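# Open the tuck-front mailer box and leave it upright

## Task

Get the box open, keeping it upright with all its side walls still standing. Then release it and pull both grippers away. It only counts if the box stays open and upright once the robot no longer touches or supports it.

## Robot and tools

Setup. Two 6-joint arms, left_arm and right_arm, each ending in a two-finger parallel gripper. Bases in the scene frame: left_arm at (-0.027, +0.284, 0) m, right_arm at (+0.024, -0.240, 0) m, each turned slightly about z. The object is a tuck-front mailer box; show_instructions displays its reference pages.

Frames. The scene frame has its origin on the table top midway between the bases, +x pointing out over the table, +z up, and left_arm on the +y side. The arm names do not match left or right in any camera image. Each gripper has its own axes: the fingers extend along its +z and close along its y. The reported hand position is the point between the finger pads, roughly 1 cm behind the tips.

execute_actions(actions). actions is a list of actions run one after another, and each action lasts 15 control steps of 1/30 s. An action is a table of 1 to 15 rows. If it has fewer than 15 rows, the last row repeats until the steps are used up. Every row is one list of 14 numbers, each between -1 and 1, covering both arms even when only one moves. The order is dx, dy, dz, rx, ry, rz, opening for left_arm, followed by the same seven for right_arm. dx to rz are offsets, not poses, in that gripper's own axes. They are measured from the gripper pose recorded when the action begins; for the first action of a call, that is the last pose a result reported. Each row is measured from that same start, so rows do not add up. A value of 1.0 equals 0.6 m of translation or 180 degrees of rotation. rx, ry, rz together form one rotation vector. opening is absolute: +1 is fully open (0.094 m) and -1 is closed. An empty list moves nothing and only returns the state and images. On each step the commanded pose is clipped to at most 70 mm and 16 degrees from the measured pose. A large offset can therefore take several actions, and after an action the arm goes no further than its last clipped pose.

move(target, speed, blocking). target is one 14-number row laid out as above: offsets in gripper axes, scaled the same way, measured from the pose in the latest result that shows one, plus absolute openings. Both grippers travel in straight lines and arrive together, taking 0.5 to 10 s; if 10 s is not enough they stop short. Rotation takes the shorter direction. speed is in m/s, from 0.002 to 0.5, default 0.25, and turning is capped at twice that value in rad/s. The openings are sent when the move begins. The motion does not avoid obstacles or the other arm, the hand can lag or overshoot, and faster contact hits harder. A target placed beyond a contact keeps pressing. The result adds a move: line with an ending (done, off_target, moving, held, fault), any limits (paced = the command was clipped; held = a check blocked some steps, after which the arm may jump quickly), and each gripper's remaining distance. blocking=false returns after 0.5 s while the arm keeps going; call wait or stop before sending anything else.

wait(seconds): 0 to 10 s with the arms holding their last command, and it returns early if a running move finishes. stop(): brakes a running move, which needs some stopping distance; the fingers keep moving. zoom_image(camera, region): camera is cam_high, cam_low, cam_left_wrist or cam_right_wrist; region is [x0, y0, x1, y1] in pixels of that 504x504 image, origin top-left, at most 504 by 504. read_manual(section) returns licence text ("licences"). finished_scene(scene) ends the given scene for good and reports whether the task was met.

Reading results. The state line gives each gripper's position in metres and its quaternion wxyz in the scene frame; the position can be off, more at long reach. Hand target lines show where the controller is now steering. grip_measured is the finger opening on the command scale, and the last Joint positions value is the opening in metres; each reading may be off by about 1 mm. To keep hold of something, command about 0.03 below grip_measured, or less for a gentler grip. Joint torques are raw drive outputs and are nonzero even in free air. Step readings list hand positions during actions, and HELD marks steps where that arm was restrained. A pose unreachable line means the clearance check changed that arm's command. FAULT, MOTOR HOT (75 °C) and OVER-TEMPERATURE FAULT lines report stops; at 100 °C an arm goes limp and falls. Joint ranges in rad: waist -2.618 to 3.054, shoulder 0 to 3.142, elbow 0 to 3.142, wrist pitch and wrist yaw -1.571 to 1.571, wrist roll -2.094 to 2.094.

Habits and hazards. Arms tend to finish a centimetre or so low and sink under repeated zero offsets; to hold an arm in place, send the correction back to the wanted pose first and zeros afterward, aiming higher if it still sags. The robot holds its last command while you think. Keep the arms from striking or pushing each other. Do not push or drop anything off the table, avoid slams, drops, slipping grips and heavy pressing, and avoid holding loads for long, which heats the motors. Finish by opening the grippers and backing away so the box stands open by itself.

Cameras. cam_high looks down from above, cam_low looks from the far side at low height, and each wrist camera rides on its gripper. Calibration matrices are supplied but may be slightly off.

Each tool is called after ">>>" as a command line: name --argument value for each argument, lists and objects as JSON in quotes; but a table of rows of numbers goes row by row, as --pt "numbers of a row", without its own name.

Reference images:

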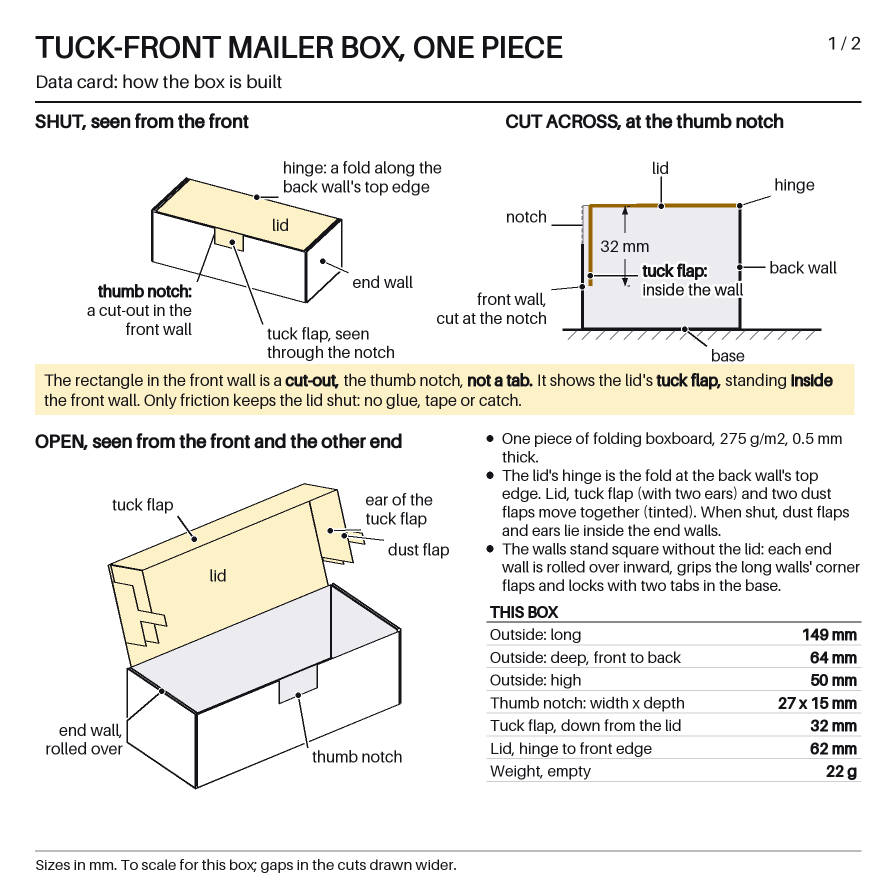

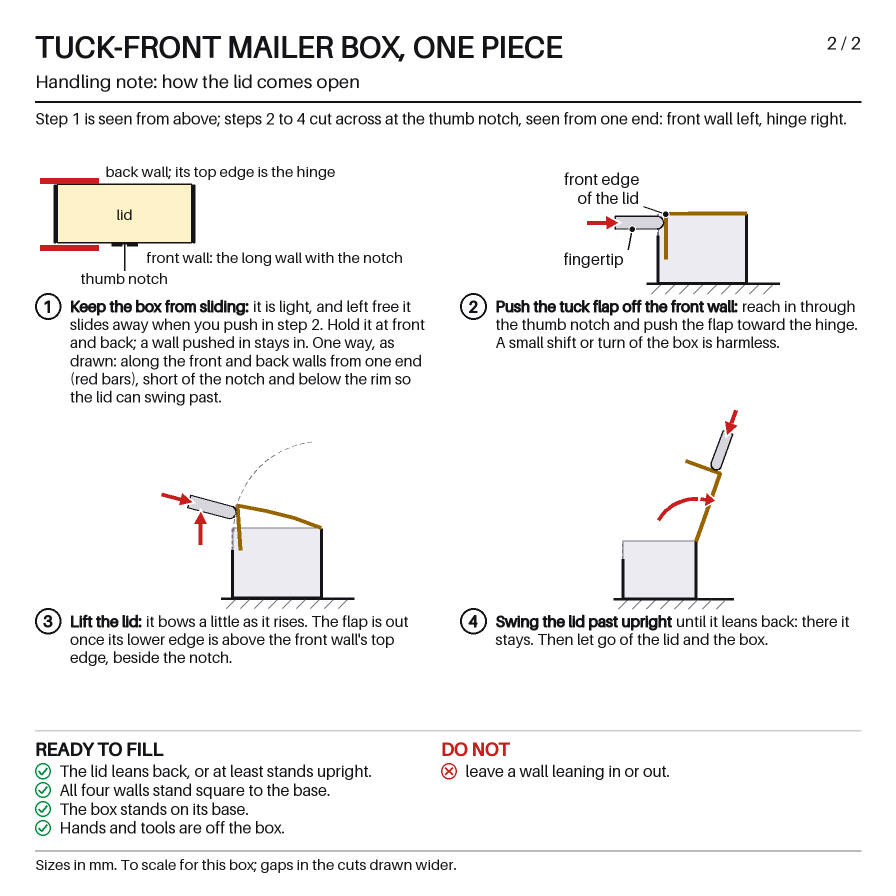

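## Session

>>> execute_actions --actions '[]'

Scene clock: 0.00 s.
left_arm: end_effector_position=(+0.4531, -0.0587, +0.3076) grip_measured=+1.000 end_effector_quat_wxyz=(+0.493, +0.290, +0.712, -0.407) | right_arm: end_effector_position=(+0.5460, -0.3836, +0.3571) grip_measured=+1.000 end_effector_quat_wxyz=(+0.680, +0.184, +0.642, -0.304)
Joint positions: left_arm=[-0.414  1.956  1.686  0.044  0.619 -0.171  0.094] | right_arm=[ 0.103  1.763  1.327  0.57   0.619 -0.218  0.094]
Joint velocities: left_arm=[-0.007  0.007  0.012 -0.037 -0.007  0.022  0.   ] | right_arm=[ 0.017 -0.002 -0.012  0.037 -0.051  0.095  0.   ]
Joint torques (N m, as the arm reports them, + toward a larger angle): no reading
Hand target (left_arm): +0.450, -0.058, +0.325; +0.507, +0.294, +0.700, -0.409
Hand target (right_arm): +0.542, -0.383, +0.374; +0.692, +0.189, +0.628, -0.301

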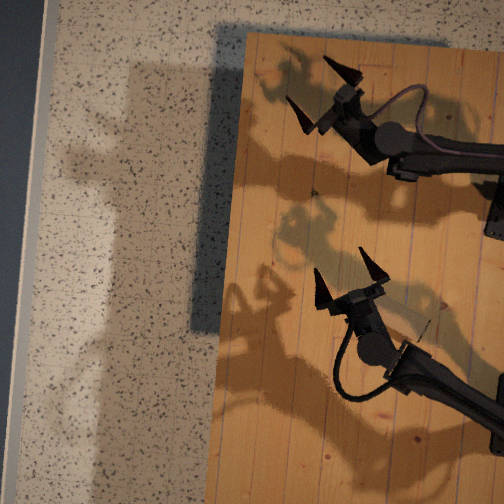

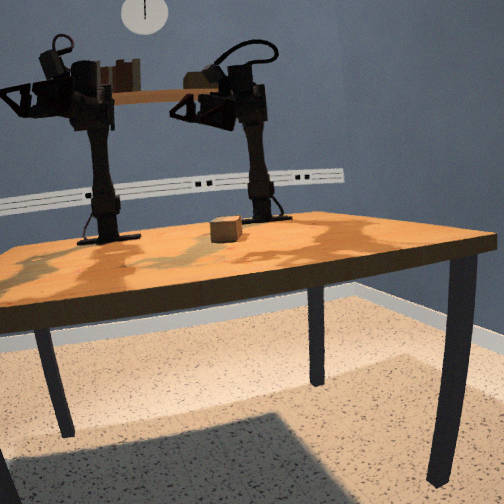

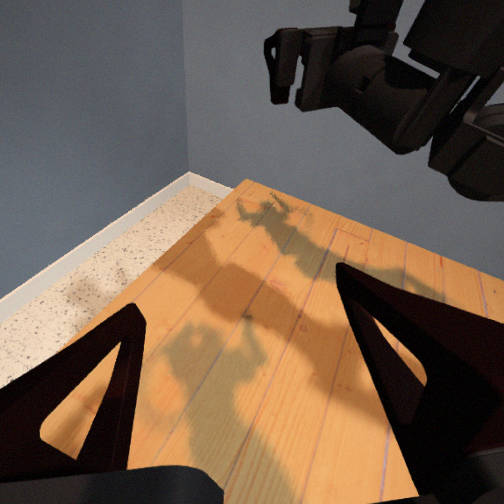

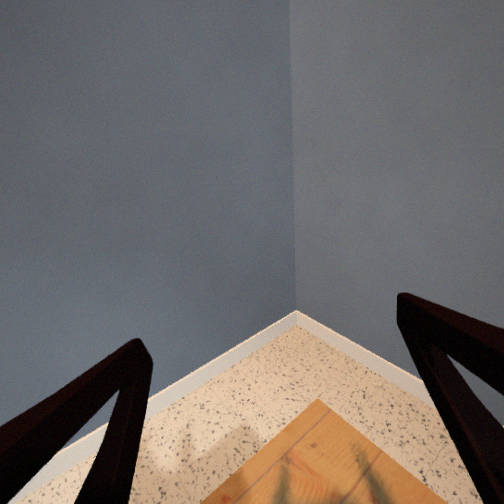

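>>> zoom_image --camera "cam_low" --region '[180,190,280,260]'

>>> zoom_image --camera "cam_high" --region '[330,260,490,400]'

Region (180, 190, 280, 260) of cam_low's 504x504 image, scaled by 5.040, with more detail than that image has; it fills the top 353 rows of this view, and the rest is white.

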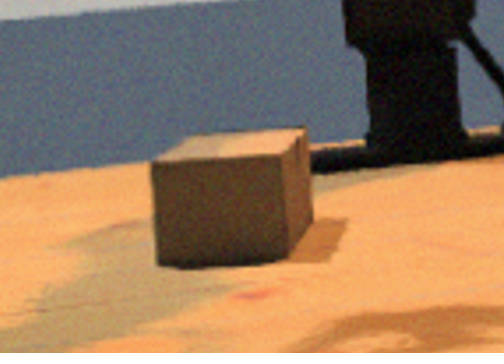

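Region (330, 260, 490, 400) of cam_high's 504x504 image, scaled by 3.150, with more detail than that image has; it fills the top 441 rows of this view, and the rest is white.

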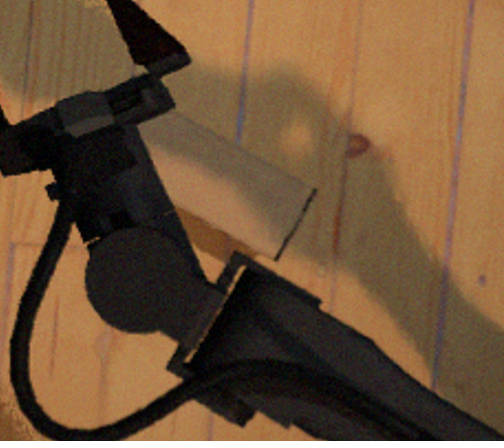

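>>> move --target '[0.345,-0.089,-0.282,-0.209,0.392,-0.099,1,0.344,-0.007,-0.53,-0.478,0.128,-0.064,1]' --speed 0.3

Scene clock: 62.40 s.
left_arm: end_effector_position=(+0.2598, +0.0665, +0.1511) grip_measured=+1.000 end_effector_quat_wxyz=(-0.006, +0.194, +0.981, +0.000) | right_arm: end_effector_position=(+0.2964, -0.2187, +0.1071) grip_measured=+1.000 end_effector_quat_wxyz=(+0.452, -0.339, +0.805, +0.182)
Joint positions: left_arm=[-0.618  1.932  1.827 -1.476  0.005 -0.259  0.094] | right_arm=[-0.302  1.196  0.547 -0.466 -0.947 -1.044  0.094]
Joint velocities: left_arm=[ 0.007  0.012 -0.002 -0.11  -0.037  0.066  0.   ] | right_arm=[-0.017  0.022  0.066 -0.066  0.007 -0.037  0.   ]
Joint torques (N m, as the arm reports them, + toward a larger angle): left_arm=[-0.62 -8.49  7.38 -0.25 -0.09 -0.07] | right_arm=[-1.05 -2.1   7.86  0.6  -0.65 -0.07]
Hand target (left_arm): +0.261, +0.064, +0.159; +0.003, +0.196, +0.981, +0.000
Hand target (right_arm): +0.301, -0.220, +0.118; +0.464, -0.342, +0.795, +0.186
Off the commanded pose (left_arm): 0.009 m, 1 deg.
Off the commanded pose (right_arm): 0.013 m, 2 deg.
move: off_target (right_arm)
camera_calibration (this result's frames):
cam_left_wrist: T_world_to_cam=[[-0.546703, -0.834133, 0.0730658, 0.178067], [-0.662626, 0.484335, 0.571267, 0.0757803], [-0.511901, 0.263898, -0.817505, 0.353329], [0, 0, 0, 1]] pos_world=[0.328433, 0.0185853, 0.232547]
cam_right_wrist: T_world_to_cam=[[0.605751, -0.773912, -0.184733, -0.322086], [-0.742549, -0.466472, -0.480651, 0.201848], [0.285809, 0.428328, -0.857233, 0.196102], [0, 0, 0, 1]] pos_world=[0.288938, -0.239106, 0.205624]

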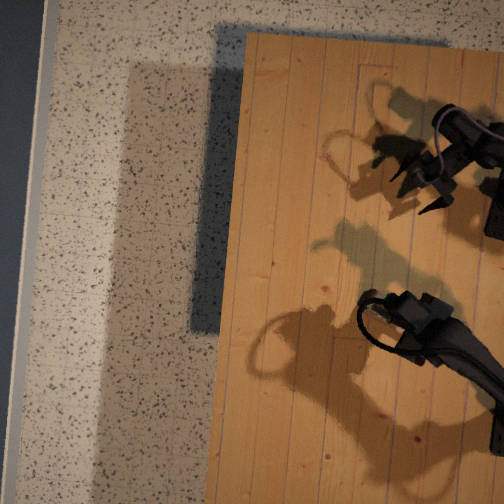

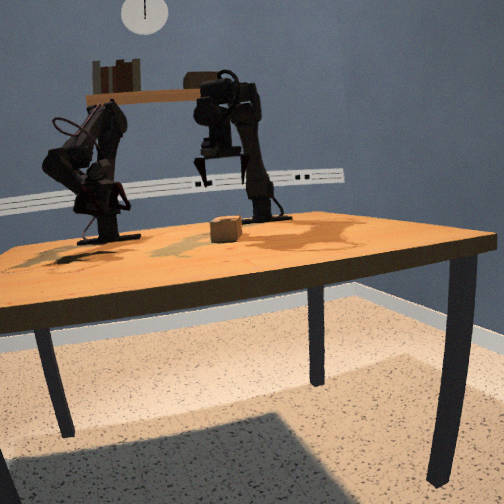

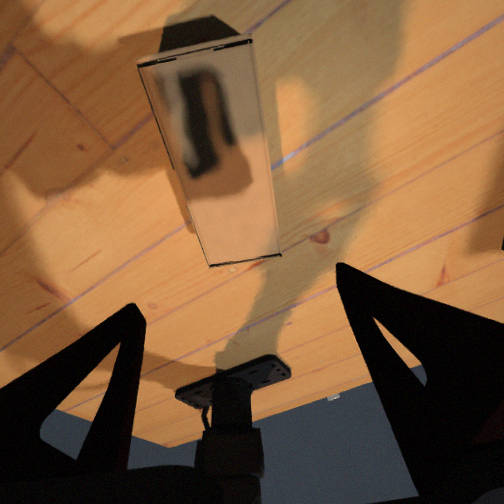

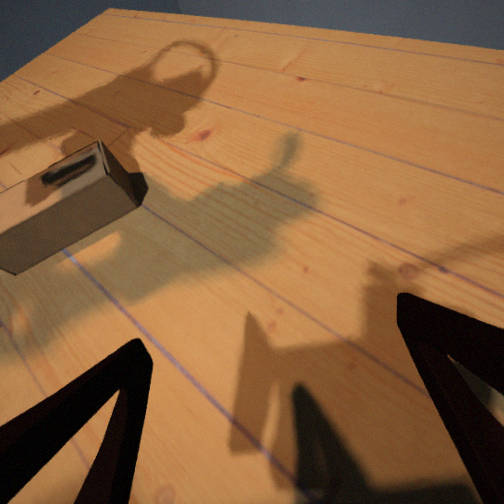

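>>> move --target '[-0.029,-0.005,0.19,0,0,0,1,-0.015,0,-0.01,0,0,0,1]' --speed 0.15

Scene clock: 74.87 s.
left_arm: end_effector_position=(+0.2680, +0.0603, +0.0348) grip_measured=+1.000 end_effector_quat_wxyz=(-0.017, +0.194, +0.981, +0.006) | right_arm: end_effector_position=(+0.2922, -0.2179, +0.1044) grip_measured=+1.000 end_effector_quat_wxyz=(+0.440, -0.334, +0.812, +0.189)
Joint positions: left_arm=[-0.618  2.035  1.506 -1.079  0.005 -0.26   0.094] | right_arm=[-0.302  1.197  0.553 -0.507 -0.935 -1.049  0.094]
Joint velocities: left_arm=[ 0.002 -0.007 -0.002 -0.007 -0.037 -0.007  0.   ] | right_arm=[ 0.002 -0.007 -0.002 -0.007  0.051  0.007  0.   ]
Joint torques (N m, as the arm reports them, + toward a larger angle): left_arm=[ 0.14 -9.6   4.96  0.08 -0.01  0.  ] | right_arm=[-0.27 -4.52  7.77  0.54 -0.49  0.  ]
Hand target (left_arm): +0.272, +0.058, +0.037; -0.006, +0.194, +0.981, +0.000
Hand target (right_arm): +0.296, -0.219, +0.118; +0.452, -0.339, +0.805, +0.182
Off the commanded pose (left_arm): 0.007 m, 1 deg.
Off the commanded pose (right_arm): 0.014 m, 2 deg.
move: off_target (right_arm)
camera_calibration (this result's frames):
cam_left_wrist: T_world_to_cam=[[-0.544922, -0.835487, 0.0708627, 0.185607], [-0.650919, 0.474784, 0.592356, 0.147347], [-0.52855, 0.276661, -0.802554, 0.267243], [0, 0, 0, 1]] pos_world=[0.338303, 0.0111791, 0.114043]
cam_right_wrist: T_world_to_cam=[[0.597504, -0.774614, -0.207276, -0.314786], [-0.759012, -0.462976, -0.45777, 0.200943], [0.258631, 0.430844, -0.864571, 0.203857], [0, 0, 0, 1]] pos_world=[0.28788, -0.238636, 0.202987]

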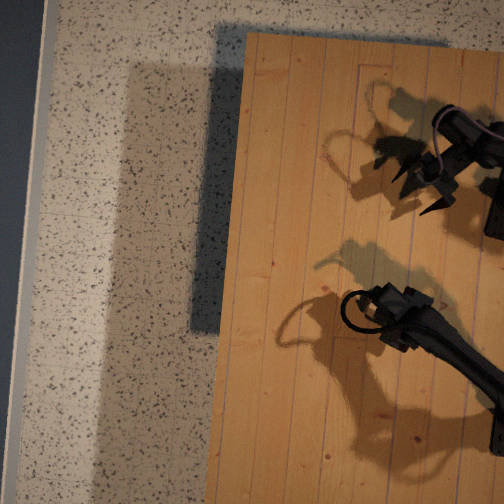

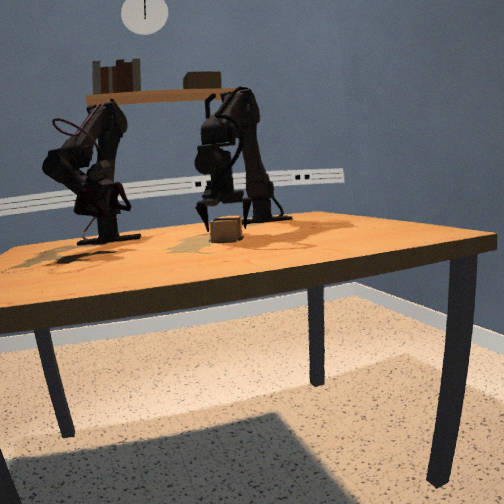

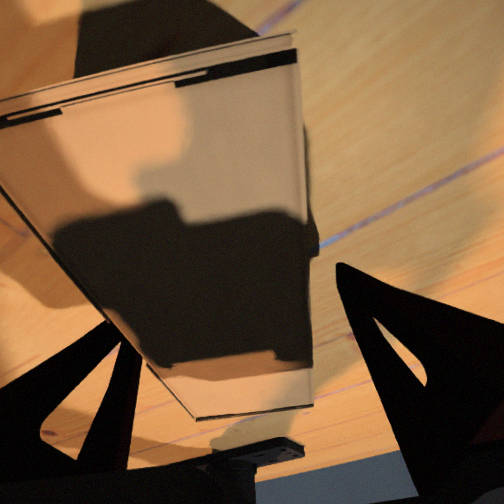

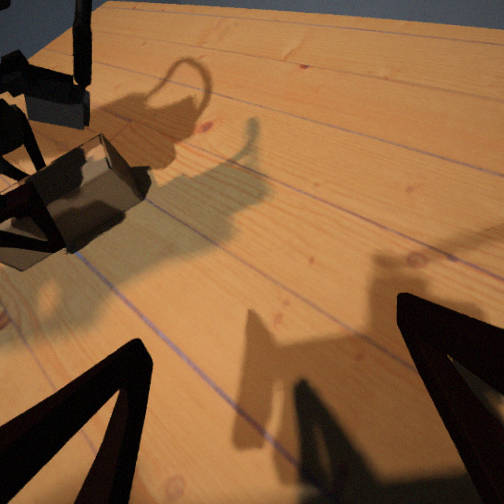

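>>> execute_actions --actions '[[[-0.01,0,0.022,0,-0.01,0,0.8,-0.02,0,-0.01,0,0,0,1]],[[0,0,0,0,0,0,0.7,-0.015,0,-0.01,0,0,0,1],[0,0,0,0,0,0,0.65,-0.015,0,-0.01,0,0,0,1],[0,0,0,0,0,0,0.6,-0.015,0,-0.01,0,0,0,1],[0,0,0,0,0,0,0.55,-0.015,0,-0.01,0,0,0,1],[0,0,0,0,0,0,0.5,-0.015,0,-0.01,0,0,0,1],[0,0,0,0,0,0,0.46,-0.015,0,-0.01,0,0,0,1],[0,0,0,0,0,0,0.43,-0.015,0,-0.01,0,0,0,1],[0,0,0,0,0,0,0.4,-0.015,0,-0.01,0,0,0,1],[0,0,0,0,0,0,0.37,-0.015,0,-0.01,0,0,0,1]]]'

>>> move --target '[0,0,-0.004,0,0,-0.378,0.37,0,0,0,0,0,0,1]'

>>> move --target '[-0.02,-0.14,-0.008,0,0,0,0.37,0,0,0,0,0,0,1]' --speed 0.08

Scene clock: 101.67 s.
left_arm: end_effector_position=(+0.2687, +0.0598, +0.0216) grip_measured=+0.373 end_effector_quat_wxyz=(-0.013, +0.194, +0.981, +0.004) | right_arm: end_effector_position=(+0.2865, -0.2182, +0.1025) grip_measured=+1.000 end_effector_quat_wxyz=(+0.417, -0.322, +0.827, +0.198)
Joint positions: left_arm=[-0.618  2.045  1.467 -1.02   0.005 -0.26   0.065] | right_arm=[-0.302  1.197  0.574 -0.579 -0.908 -1.043  0.094]
Joint velocities: left_arm=[ 0.017 -0.007  0.002 -0.007 -0.007  0.007 -0.   ] | right_arm=[ 0.002 -0.007 -0.002 -0.022 -0.066  0.007  0.   ]
Joint torques (N m, as the arm reports them, + toward a larger angle): left_arm=[-0.03 -9.05  5.11 -0.11  0.   -0.01] | right_arm=[-0.01 -4.23  7.68  0.48 -0.46 -0.05]
Hand target (left_arm): +0.269, +0.060, +0.022; -0.013, +0.194, +0.981, +0.004
Hand target (right_arm): +0.290, -0.219, +0.115; +0.428, -0.327, +0.820, +0.193
Off the commanded pose (left_arm): 0.000 m, 0 deg.
Off the commanded pose (right_arm): 0.013 m, 2 deg.
Step readings (end_effector_position; steps 1 to 15: 1st action; 16 to 30: 2nd action):
0: left_arm (+0.2683, +0.0601, +0.0348) | right_arm (+0.2922, -0.2179, +0.1044)
1: left_arm (+0.2687, +0.0598, +0.0334) | right_arm (+0.2919, -0.2181, +0.1043)
2: left_arm (+0.2691, +0.0595, +0.0316) | right_arm (+0.2915, -0.2182, +0.1044)
4: left_arm (+0.2677, +0.0606, +0.0266) | right_arm (+0.2916, -0.2186, +0.1050)
8: left_arm (+0.2665, +0.0615, +0.0217) | right_arm (+0.2910, -0.2188, +0.1049)
15: left_arm (+0.2687, +0.0598, +0.0216) | right_arm (+0.2900, -0.2185, +0.1041)
16: left_arm (+0.2687, +0.0598, +0.0216) | right_arm (+0.2895, -0.2185, +0.1039)
17: left_arm (+0.2687, +0.0598, +0.0216) | right_arm (+0.2890, -0.2185, +0.1037)
19: left_arm (+0.2687, +0.0598, +0.0216) | right_arm (+0.2884, -0.2185, +0.1035)
23: left_arm (+0.2687, +0.0598, +0.0216) | right_arm (+0.2874, -0.2184, +0.1031)
30: end_effector_position above
camera_calibration (this result's frames):
cam_left_wrist: T_world_to_cam=[[-0.545462, -0.835077, 0.0715372, 0.186585], [-0.655389, 0.478177, 0.584647, 0.156997], [-0.522432, 0.272018, -0.808128, 0.255938], [0, 0, 0, 1]] pos_world=[0.33838, 0.0111213, 0.101696]
cam_right_wrist: T_world_to_cam=[[0.573153, -0.781391, -0.246826, -0.302497], [-0.791559, -0.45002, -0.41342, 0.203259], [0.211966, 0.432331, -0.876448, 0.218692], [0, 0, 0, 1]] pos_world=[0.287913, -0.239445, 0.201039]

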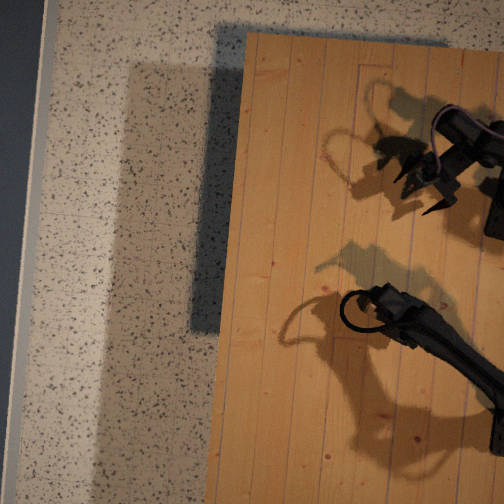

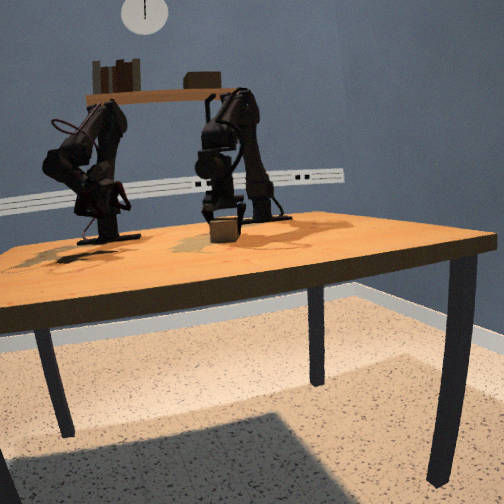

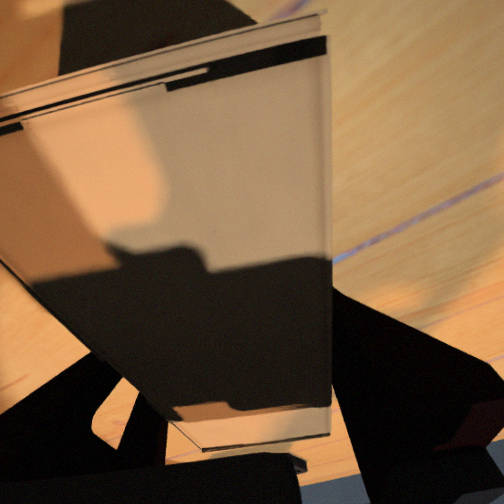

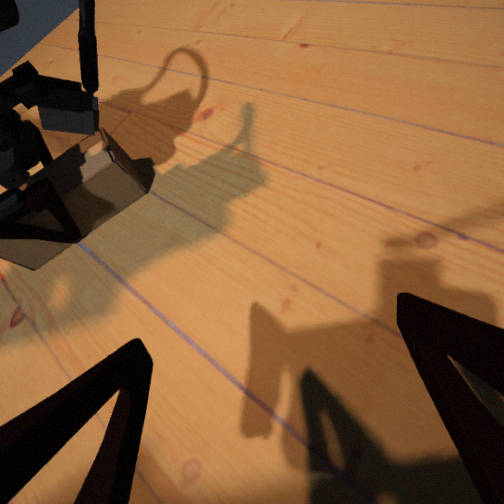

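Scene clock: 104.60 s.
left_arm: end_effector_position=(+0.2683, +0.0593, +0.0216) grip_measured=+0.373 end_effector_quat_wxyz=(-0.010, -0.384, +0.923, +0.010) | right_arm: end_effector_position=(+0.2864, -0.2197, +0.1008) grip_measured=+1.000 end_effector_quat_wxyz=(+0.414, -0.321, +0.830, +0.193)
Joint positions: left_arm=[-0.618  2.045  1.467 -1.02   0.008 -1.438  0.065] | right_arm=[-0.302  1.197  0.574 -0.58  -0.896 -1.043  0.094]
Joint velocities: left_arm=[-0.002  0.017 -0.007 -0.022  0.022  0.007 -0.   ] | right_arm=[-0.002  0.012  0.002  0.066  0.081 -0.037  0.   ]
Joint torques (N m, as the arm reports them, + toward a larger angle): left_arm=[-0.01 -9.3   5.48 -0.2  -0.04 -0.1 ] | right_arm=[ 0.05 -2.81  5.69  0.62 -0.48 -0.03]
Hand target (left_arm): +0.269, +0.060, +0.024; -0.009, -0.388, +0.921, +0.010
Hand target (right_arm): +0.286, -0.218, +0.102; +0.417, -0.322, +0.827, +0.198
Off the commanded pose (left_arm): 0.002 m, 1 deg.
Off the commanded pose (right_arm): 0.002 m, 1 deg.
move: done
camera_calibration (this result's frames):
cam_left_wrist: T_world_to_cam=[[0.563403, -0.824913, 0.0457659, -0.111607], [-0.689204, -0.438724, 0.576645, 0.220633], [-0.455604, -0.356426, -0.815712, 0.2754], [0, 0, 0, 1]] pos_world=[0.340414, 0.10289, 0.102528]
cam_right_wrist: T_world_to_cam=[[0.568181, -0.78648, -0.242115, -0.304166], [-0.795969, -0.450598, -0.404221, 0.201993], [0.208815, 0.422387, -0.882035, 0.217189], [0, 0, 0, 1]] pos_world=[0.288249, -0.239941, 0.199575]

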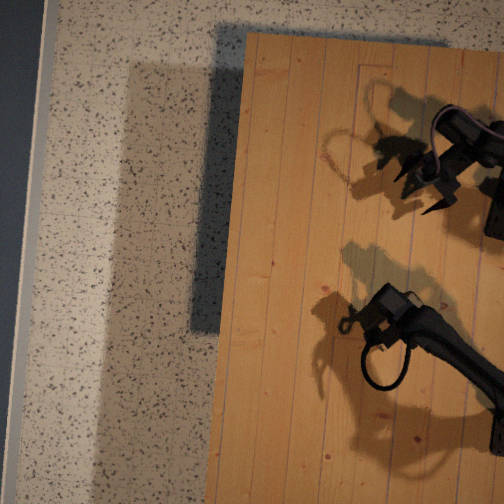

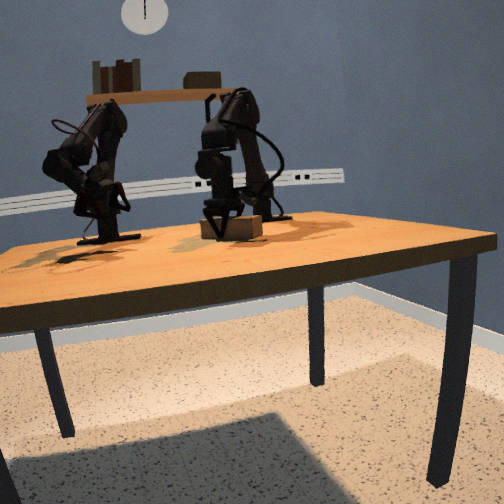

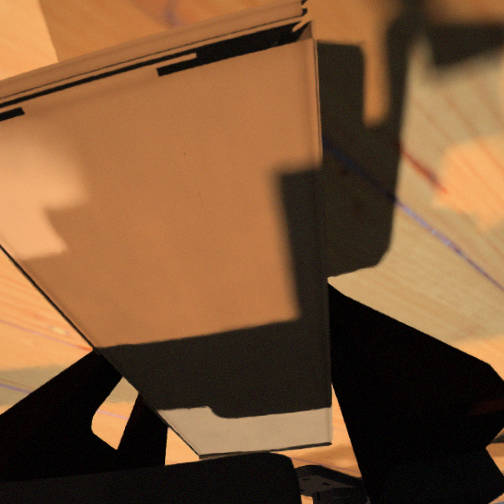

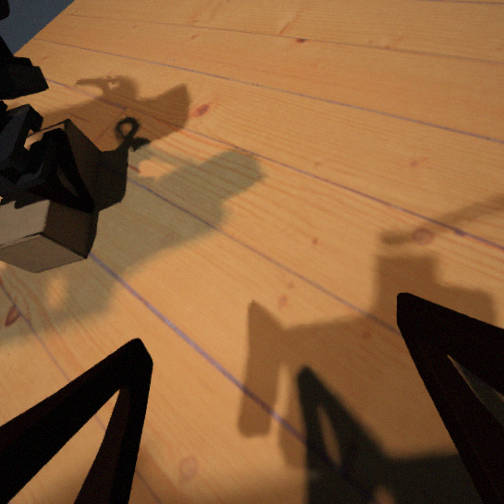

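Scene clock: 105.97 s.
left_arm: end_effector_position=(+0.3376, +0.0068, +0.0208) grip_measured=+0.373 end_effector_quat_wxyz=(-0.005, -0.384, +0.923, +0.001) | right_arm: end_effector_position=(+0.2863, -0.2212, +0.0992) grip_measured=+1.000 end_effector_quat_wxyz=(+0.410, -0.321, +0.832, +0.189)
Joint positions: left_arm=[-0.618  2.375  2.005 -1.207  0.008 -1.438  0.064] | right_arm=[-0.302  1.197  0.574 -0.58  -0.883 -1.043  0.094]
Joint velocities: left_arm=[-0.007  0.012  0.012 -0.022 -0.007 -0.007 -0.001] | right_arm=[-0.012 -0.007 -0.012 -0.095 -0.007 -0.007  0.   ]
Joint torques (N m, as the arm reports them, + toward a larger angle): left_arm=[ -0.02 -10.76   6.91  -0.41   0.    -0.02] | right_arm=[ 0.01 -2.84  5.67  0.62 -0.49 -0.02]
Hand target (left_arm): +0.336, +0.008, +0.023; -0.010, -0.384, +0.923, +0.009
Hand target (right_arm): +0.286, -0.220, +0.101; +0.413, -0.321, +0.830, +0.193
Off the commanded pose (left_arm): 0.004 m, 1 deg.
Off the commanded pose (right_arm): 0.002 m, 1 deg.
move: done
camera_calibration (this result's frames):
cam_left_wrist: T_world_to_cam=[[0.562472, -0.824207, 0.0656341, -0.194081], [-0.698791, -0.431447, 0.570565, 0.249072], [-0.441946, -0.366792, -0.818625, 0.283106], [0, 0, 0, 1]] pos_world=[0.408332, 0.0513401, 0.102385]
cam_right_wrist: T_world_to_cam=[[0.563297, -0.791537, -0.236992, -0.305946], [-0.800192, -0.451137, -0.395181, 0.200754], [0.205884, 0.412243, -0.887506, 0.215565], [0, 0, 0, 1]] pos_world=[0.288599, -0.240465, 0.198143]

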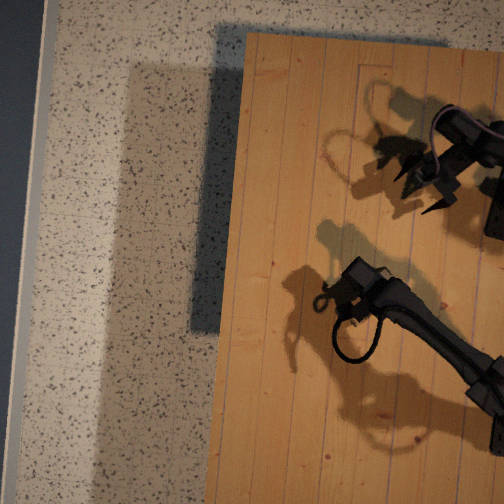

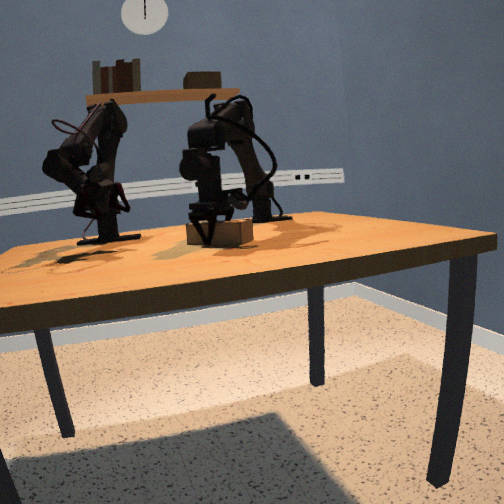

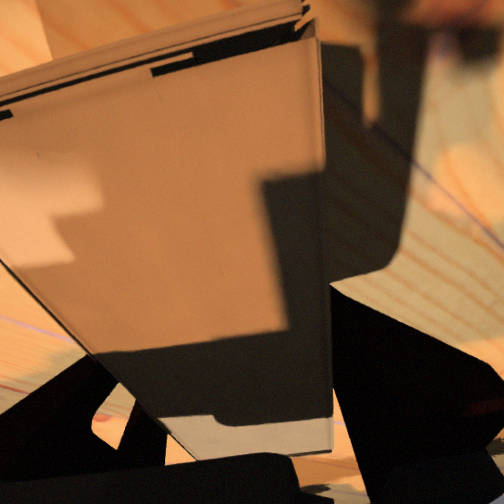

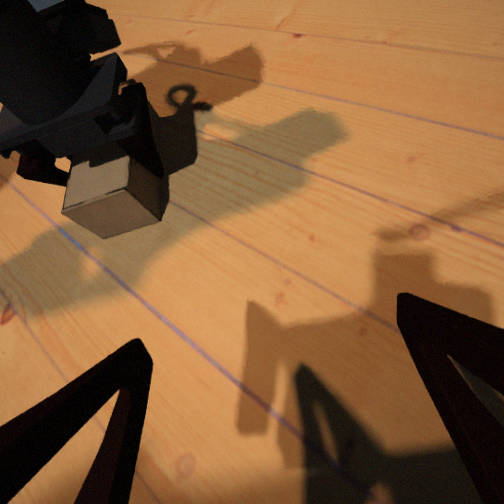

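>>> execute_actions --actions '[[[0,0,0,0,0,0,1,0,0,0,0,-0.01,0,1]]]'

>>> move --target '[0,0,-0.16,0,0,0,1,0,0,0,0,0,0,1]' --speed 0.2

>>> move --target '[-0.03,0.18,0.04,0.323,-0.323,0.422,-1,-0.005,0.207,0.14,0.003,-0.055,-0.018,1]' --speed 0.35

Scene clock: 120.73 s.
left_arm: end_effector_position=(+0.3374, +0.0069, +0.0208) grip_measured=+1.000 end_effector_quat_wxyz=(-0.005, -0.384, +0.923, +0.001) | right_arm: end_effector_position=(+0.2837, -0.2212, +0.0952) grip_measured=+1.000 end_effector_quat_wxyz=(+0.408, -0.317, +0.834, +0.192)
Joint positions: left_arm=[-0.618  2.375  2.005 -1.209  0.008 -1.438  0.094] | right_arm=[-0.308  1.197  0.559 -0.574 -0.884 -1.043  0.094]
Joint velocities: left_arm=[-0.007 -0.012 -0.022  0.037  0.051  0.022  0.   ] | right_arm=[-0.002 -0.022 -0.007  0.037  0.051 -0.007  0.   ]
Joint torques (N m, as the arm reports them, + toward a larger angle): left_arm=[ -0.01 -11.57   5.31  -0.05  -0.01  -0.02] | right_arm=[-1.08 -2.77  5.26  0.83 -0.63 -0.04]
Hand target (left_arm): +0.338, +0.007, +0.021; -0.005, -0.384, +0.923, +0.001
Hand target (right_arm): +0.286, -0.221, +0.099; +0.423, -0.318, +0.826, +0.194
Off the commanded pose (left_arm): 0.000 m, 0 deg.
Off the commanded pose (right_arm): 0.005 m, 2 deg.
Step readings (end_effector_position):
0: left_arm (+0.3375, +0.0068, +0.0208) | right_arm (+0.2863, -0.2212, +0.0992)
1: left_arm (+0.3374, +0.0069, +0.0208) | right_arm (+0.2862, -0.2213, +0.0988)
2: left_arm (+0.3374, +0.0069, +0.0208) | right_arm (+0.2859, -0.2216, +0.0982)
4: left_arm (+0.3374, +0.0069, +0.0208) | right_arm (+0.2844, -0.2215, +0.0962)
8: left_arm (+0.3374, +0.0069, +0.0208) | right_arm (+0.2836, -0.2211, +0.0952)
15: end_effector_position above
camera_calibration (this result's frames):
cam_left_wrist: T_world_to_cam=[[0.562551, -0.824267, 0.06419, -0.193779], [-0.698097, -0.431974, 0.571016, 0.248781], [-0.442941, -0.366037, -0.818426, 0.283335], [0, 0, 0, 1]] pos_world=[0.408185, 0.051452, 0.10227]
cam_right_wrist: T_world_to_cam=[[0.557171, -0.793212, -0.245714, -0.303165], [-0.805693, -0.444747, -0.391227, 0.199756], [0.201045, 0.41595, -0.886886, 0.2147], [0, 0, 0, 1]] pos_world=[0.286692, -0.240938, 0.194072]

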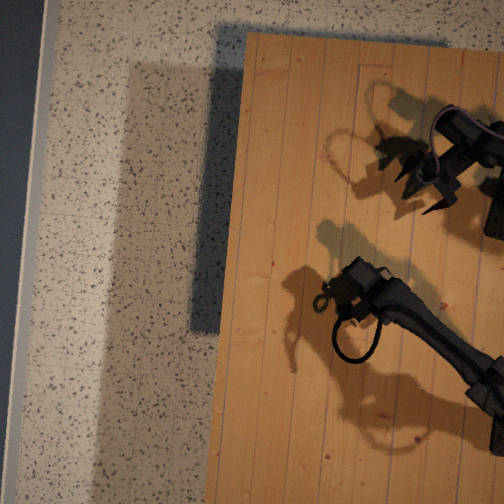

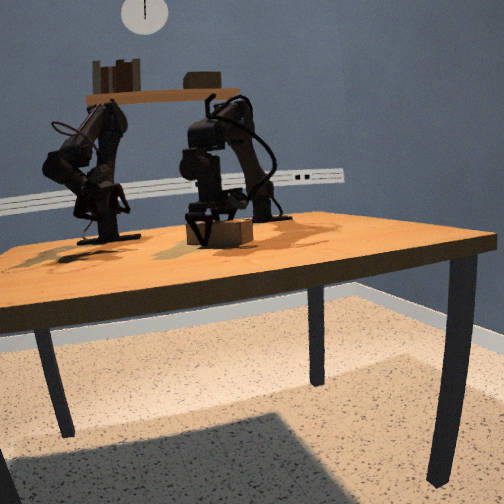

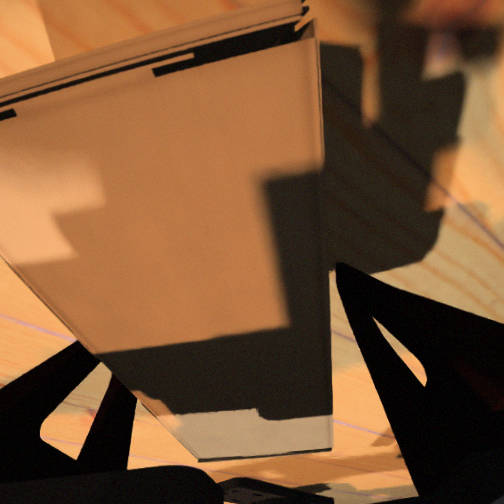

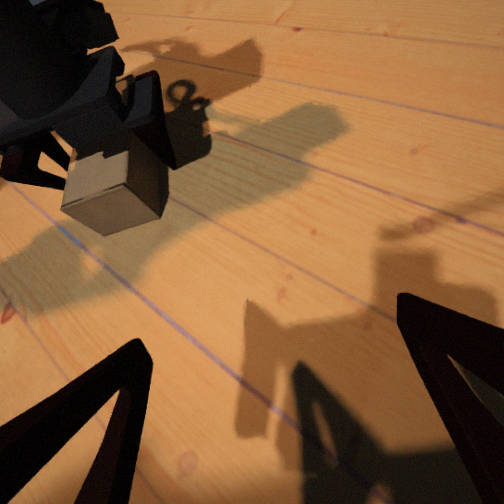

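Scene clock: 121.87 s.
left_arm: end_effector_position=(+0.3403, +0.0047, +0.1110) grip_measured=+1.000 end_effector_quat_wxyz=(+0.002, -0.384, +0.923, -0.012) | right_arm: end_effector_position=(+0.2836, -0.2227, +0.0936) grip_measured=+1.000 end_effector_quat_wxyz=(+0.405, -0.317, +0.837, +0.187)
Joint positions: left_arm=[-0.618  2.378  2.371 -1.54   0.008 -1.438  0.094] | right_arm=[-0.308  1.197  0.559 -0.574 -0.872 -1.043  0.094]
Joint velocities: left_arm=[-0.002 -0.012 -0.002 -0.022 -0.081 -0.022  0.   ] | right_arm=[-0.022 -0.012 -0.002 -0.022  0.051  0.022  0.   ]
Joint torques (N m, as the arm reports them, + toward a larger angle): left_arm=[  0.14 -11.77   6.31  -0.24  -0.01   0.  ] | right_arm=[ 0.03 -2.76  5.66  0.63 -0.48 -0.01]
Hand target (left_arm): +0.339, +0.007, +0.116; +0.002, -0.384, +0.923, -0.011
Hand target (right_arm): +0.284, -0.221, +0.095; +0.408, -0.317, +0.834, +0.192
Off the commanded pose (left_arm): 0.007 m, 2 deg.
Off the commanded pose (right_arm): 0.002 m, 1 deg.
joint sent to its limit (left arm) — the command would take joint 4 (wrist pitch) past its lower limit, so that joint was sent only as far as its limit.
move: done
camera_calibration (this result's frames):
cam_left_wrist: T_world_to_cam=[[0.560583, -0.822773, 0.0937591, -0.205687], [-0.712207, -0.421264, 0.561513, 0.204175], [-0.422501, -0.381551, -0.822139, 0.351168], [0, 0, 0, 1]] pos_world=[0.409088, 0.050766, 0.193347]
cam_right_wrist: T_world_to_cam=[[0.552307, -0.798196, -0.240501, -0.304934], [-0.8098, -0.445199, -0.382128, 0.198536], [0.197942, 0.405809, -0.892265, 0.213064], [0, 0, 0, 1]] pos_world=[0.287017, -0.241472, 0.192639]

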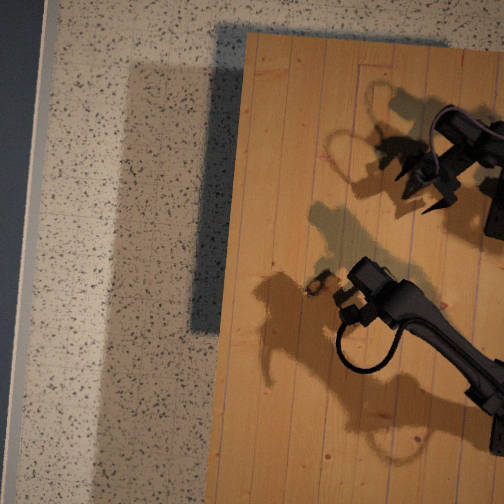

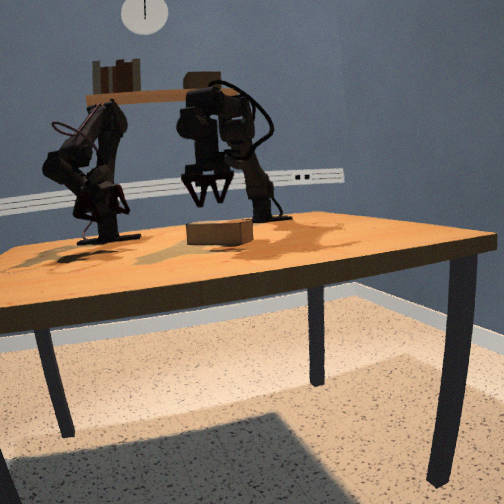

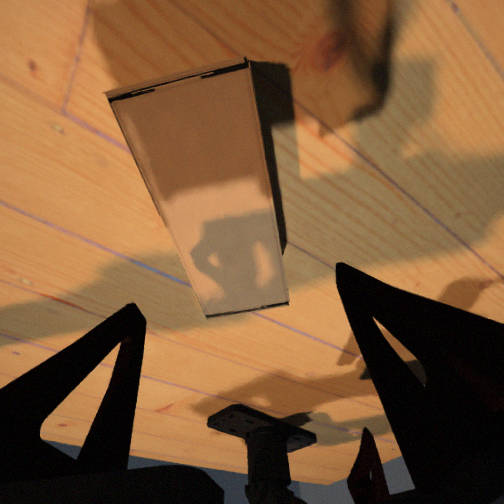

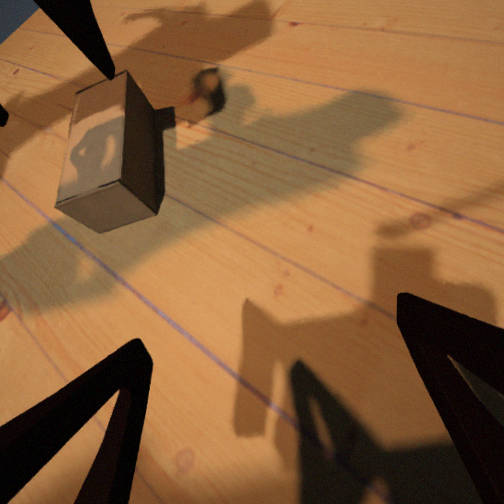

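Scene clock: 125.60 s.
left_arm: end_effector_position=(+0.2787, +0.0926, +0.0908) grip_measured=-0.977 end_effector_quat_wxyz=(+0.567, +0.302, +0.728, -0.239) | right_arm: end_effector_position=(+0.2488, -0.0835, +0.0575) grip_measured=+1.000 end_effector_quat_wxyz=(+0.483, -0.315, +0.792, +0.199)
Joint positions: left_arm=[-0.33   1.592  0.204  1.121  0.416  0.105  0.001] | right_arm=[ 0.57   0.925  0.012  0.411 -0.336 -0.167  0.094]
Joint velocities: left_arm=[ 0.007 -0.012 -0.002 -0.037  0.051 -0.066 -0.   ] | right_arm=[-0.012  0.017 -0.007 -0.081  0.051 -0.007  0.   ]
Joint torques (N m, as the arm reports them, + toward a larger angle): left_arm=[ 0.72 -3.2   3.1   1.82  0.15  0.02] | right_arm=[ 0.86  0.43  5.18  1.75 -0.06  0.05]
Hand target (left_arm): +0.277, +0.095, +0.089; +0.569, +0.302, +0.727, -0.239
Hand target (right_arm): +0.249, -0.082, +0.058; +0.488, -0.316, +0.789, +0.200
Off the commanded pose (left_arm): 0.007 m, 1 deg.
Off the commanded pose (right_arm): 0.005 m, 1 deg.
move: done
camera_calibration (this result's frames):
cam_left_wrist: T_world_to_cam=[[-0.775432, -0.610352, -0.161787, 0.278982], [-0.385202, 0.66028, -0.644709, 0.126903], [0.500324, -0.437608, -0.747111, 0.0832934], [0, 0, 0, 1]] pos_world=[0.223541, 0.122936, 0.189181]
cam_right_wrist: T_world_to_cam=[[0.592854, -0.77541, -0.217403, -0.192873], [-0.733413, -0.408378, -0.543445, 0.211945], [0.33261, 0.48163, -0.810804, 0.0993976], [0, 0, 0, 1]] pos_world=[0.236728, -0.110875, 0.153841]

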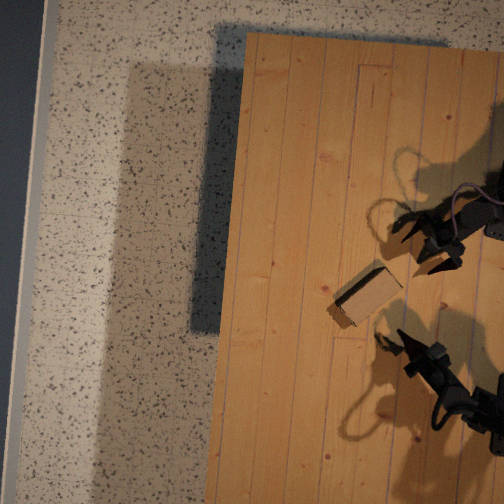

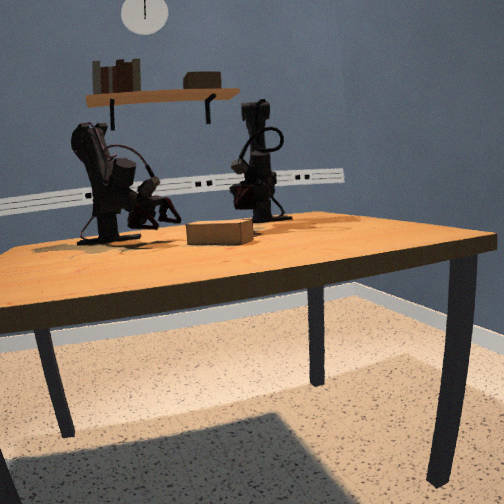

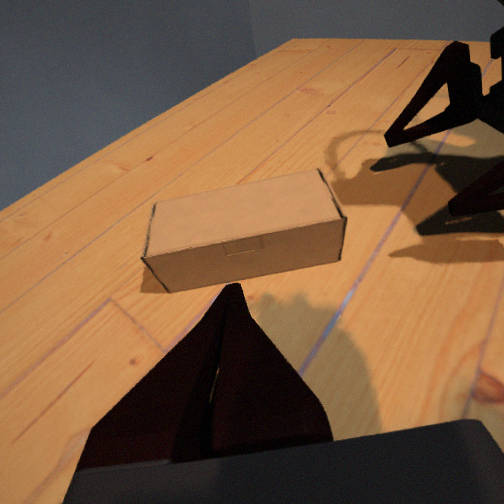

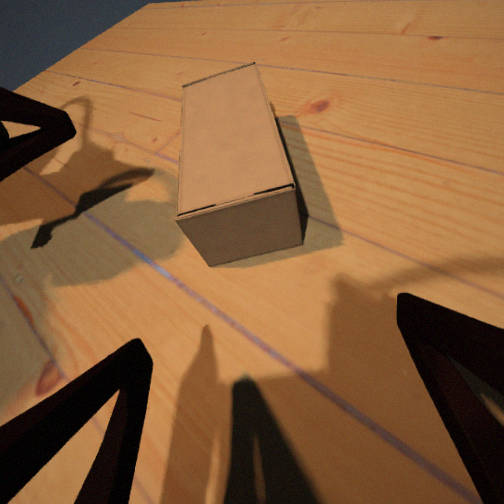

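>>> move --target '[0.052,-0.008,0.095,0,0,0,-1,-0.027,0.013,0.174,0,0,0,1]' --speed 0.12

Scene clock: 140.53 s.
left_arm: end_effector_position=(+0.3014, +0.0618, +0.0369) grip_measured=-0.977 end_effector_quat_wxyz=(+0.552, +0.301, +0.740, -0.237) | right_arm: end_effector_position=(+0.3091, -0.0138, +0.0182) grip_measured=+1.000 end_effector_quat_wxyz=(+0.470, -0.317, +0.800, +0.197)
Joint positions: left_arm=[-0.423  2.012  0.326  1.389  0.324  0.079  0.001] | right_arm=[ 0.771  1.759  0.265  0.985 -0.16  -0.069  0.094]
Joint velocities: left_arm=[ 0.002 -0.032 -0.007  0.007 -0.007 -0.022  0.   ] | right_arm=[ 0.002  0.002 -0.012 -0.051 -0.022  0.007  0.   ]
Joint torques (N m, as the arm reports them, + toward a larger angle): left_arm=[-0.77 -5.26  4.16  1.8   0.01 -0.07] | right_arm=[ 0.83 -4.52  4.77  1.69  0.    0.05]
Hand target (left_arm): +0.308, +0.055, +0.046; +0.567, +0.301, +0.728, -0.240
Hand target (right_arm): +0.315, -0.008, +0.025; +0.483, -0.314, +0.792, +0.200
Off the commanded pose (left_arm): 0.014 m, 2 deg.
Off the commanded pose (right_arm): 0.011 m, 2 deg.
move: off_target (left_arm, right_arm)
camera_calibration (this result's frames):
cam_left_wrist: T_world_to_cam=[[-0.779138, -0.60973, -0.145511, 0.26948], [-0.409066, 0.670446, -0.619006, 0.126812], [0.474984, -0.422767, -0.771789, 0.0258529], [0, 0, 0, 1]] pos_world=[0.249557, 0.0902193, 0.137663]
cam_right_wrist: T_world_to_cam=[[0.588598, -0.777762, -0.220541, -0.181694], [-0.746711, -0.418501, -0.516992, 0.266723], [0.3098, 0.468981, -0.827092, 0.0210684], [0, 0, 0, 1]] pos_world=[0.299582, -0.0395714, 0.115248]

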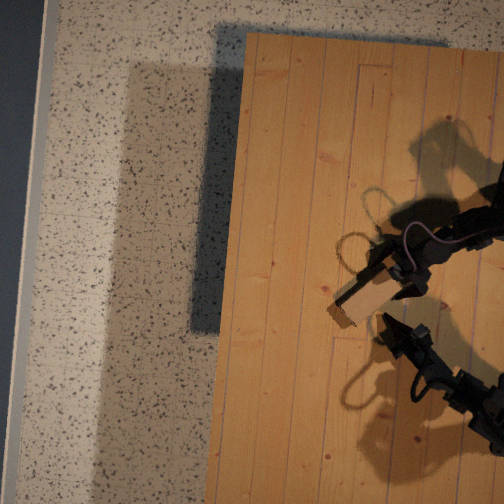

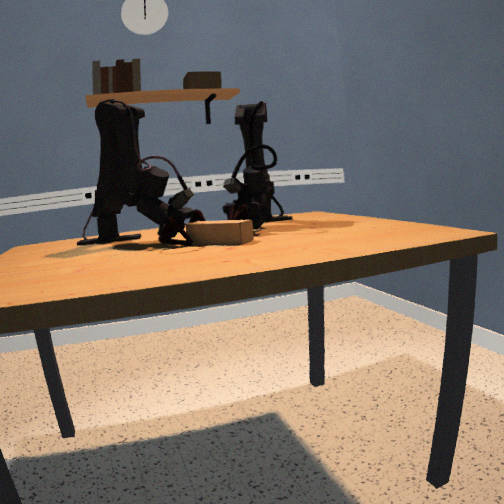

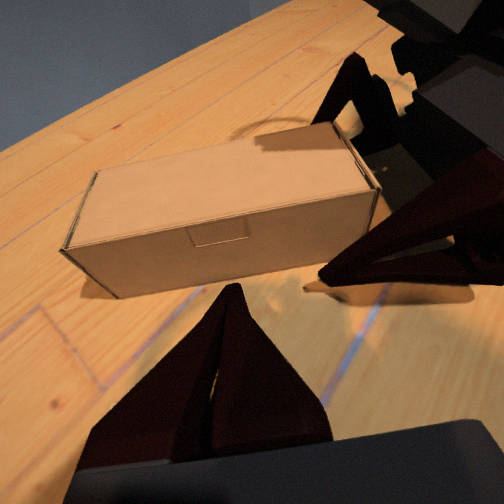

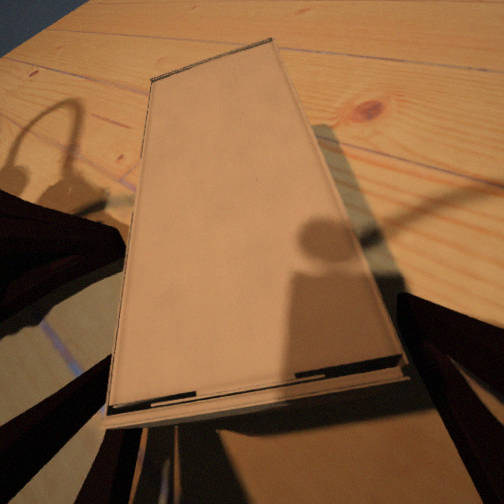

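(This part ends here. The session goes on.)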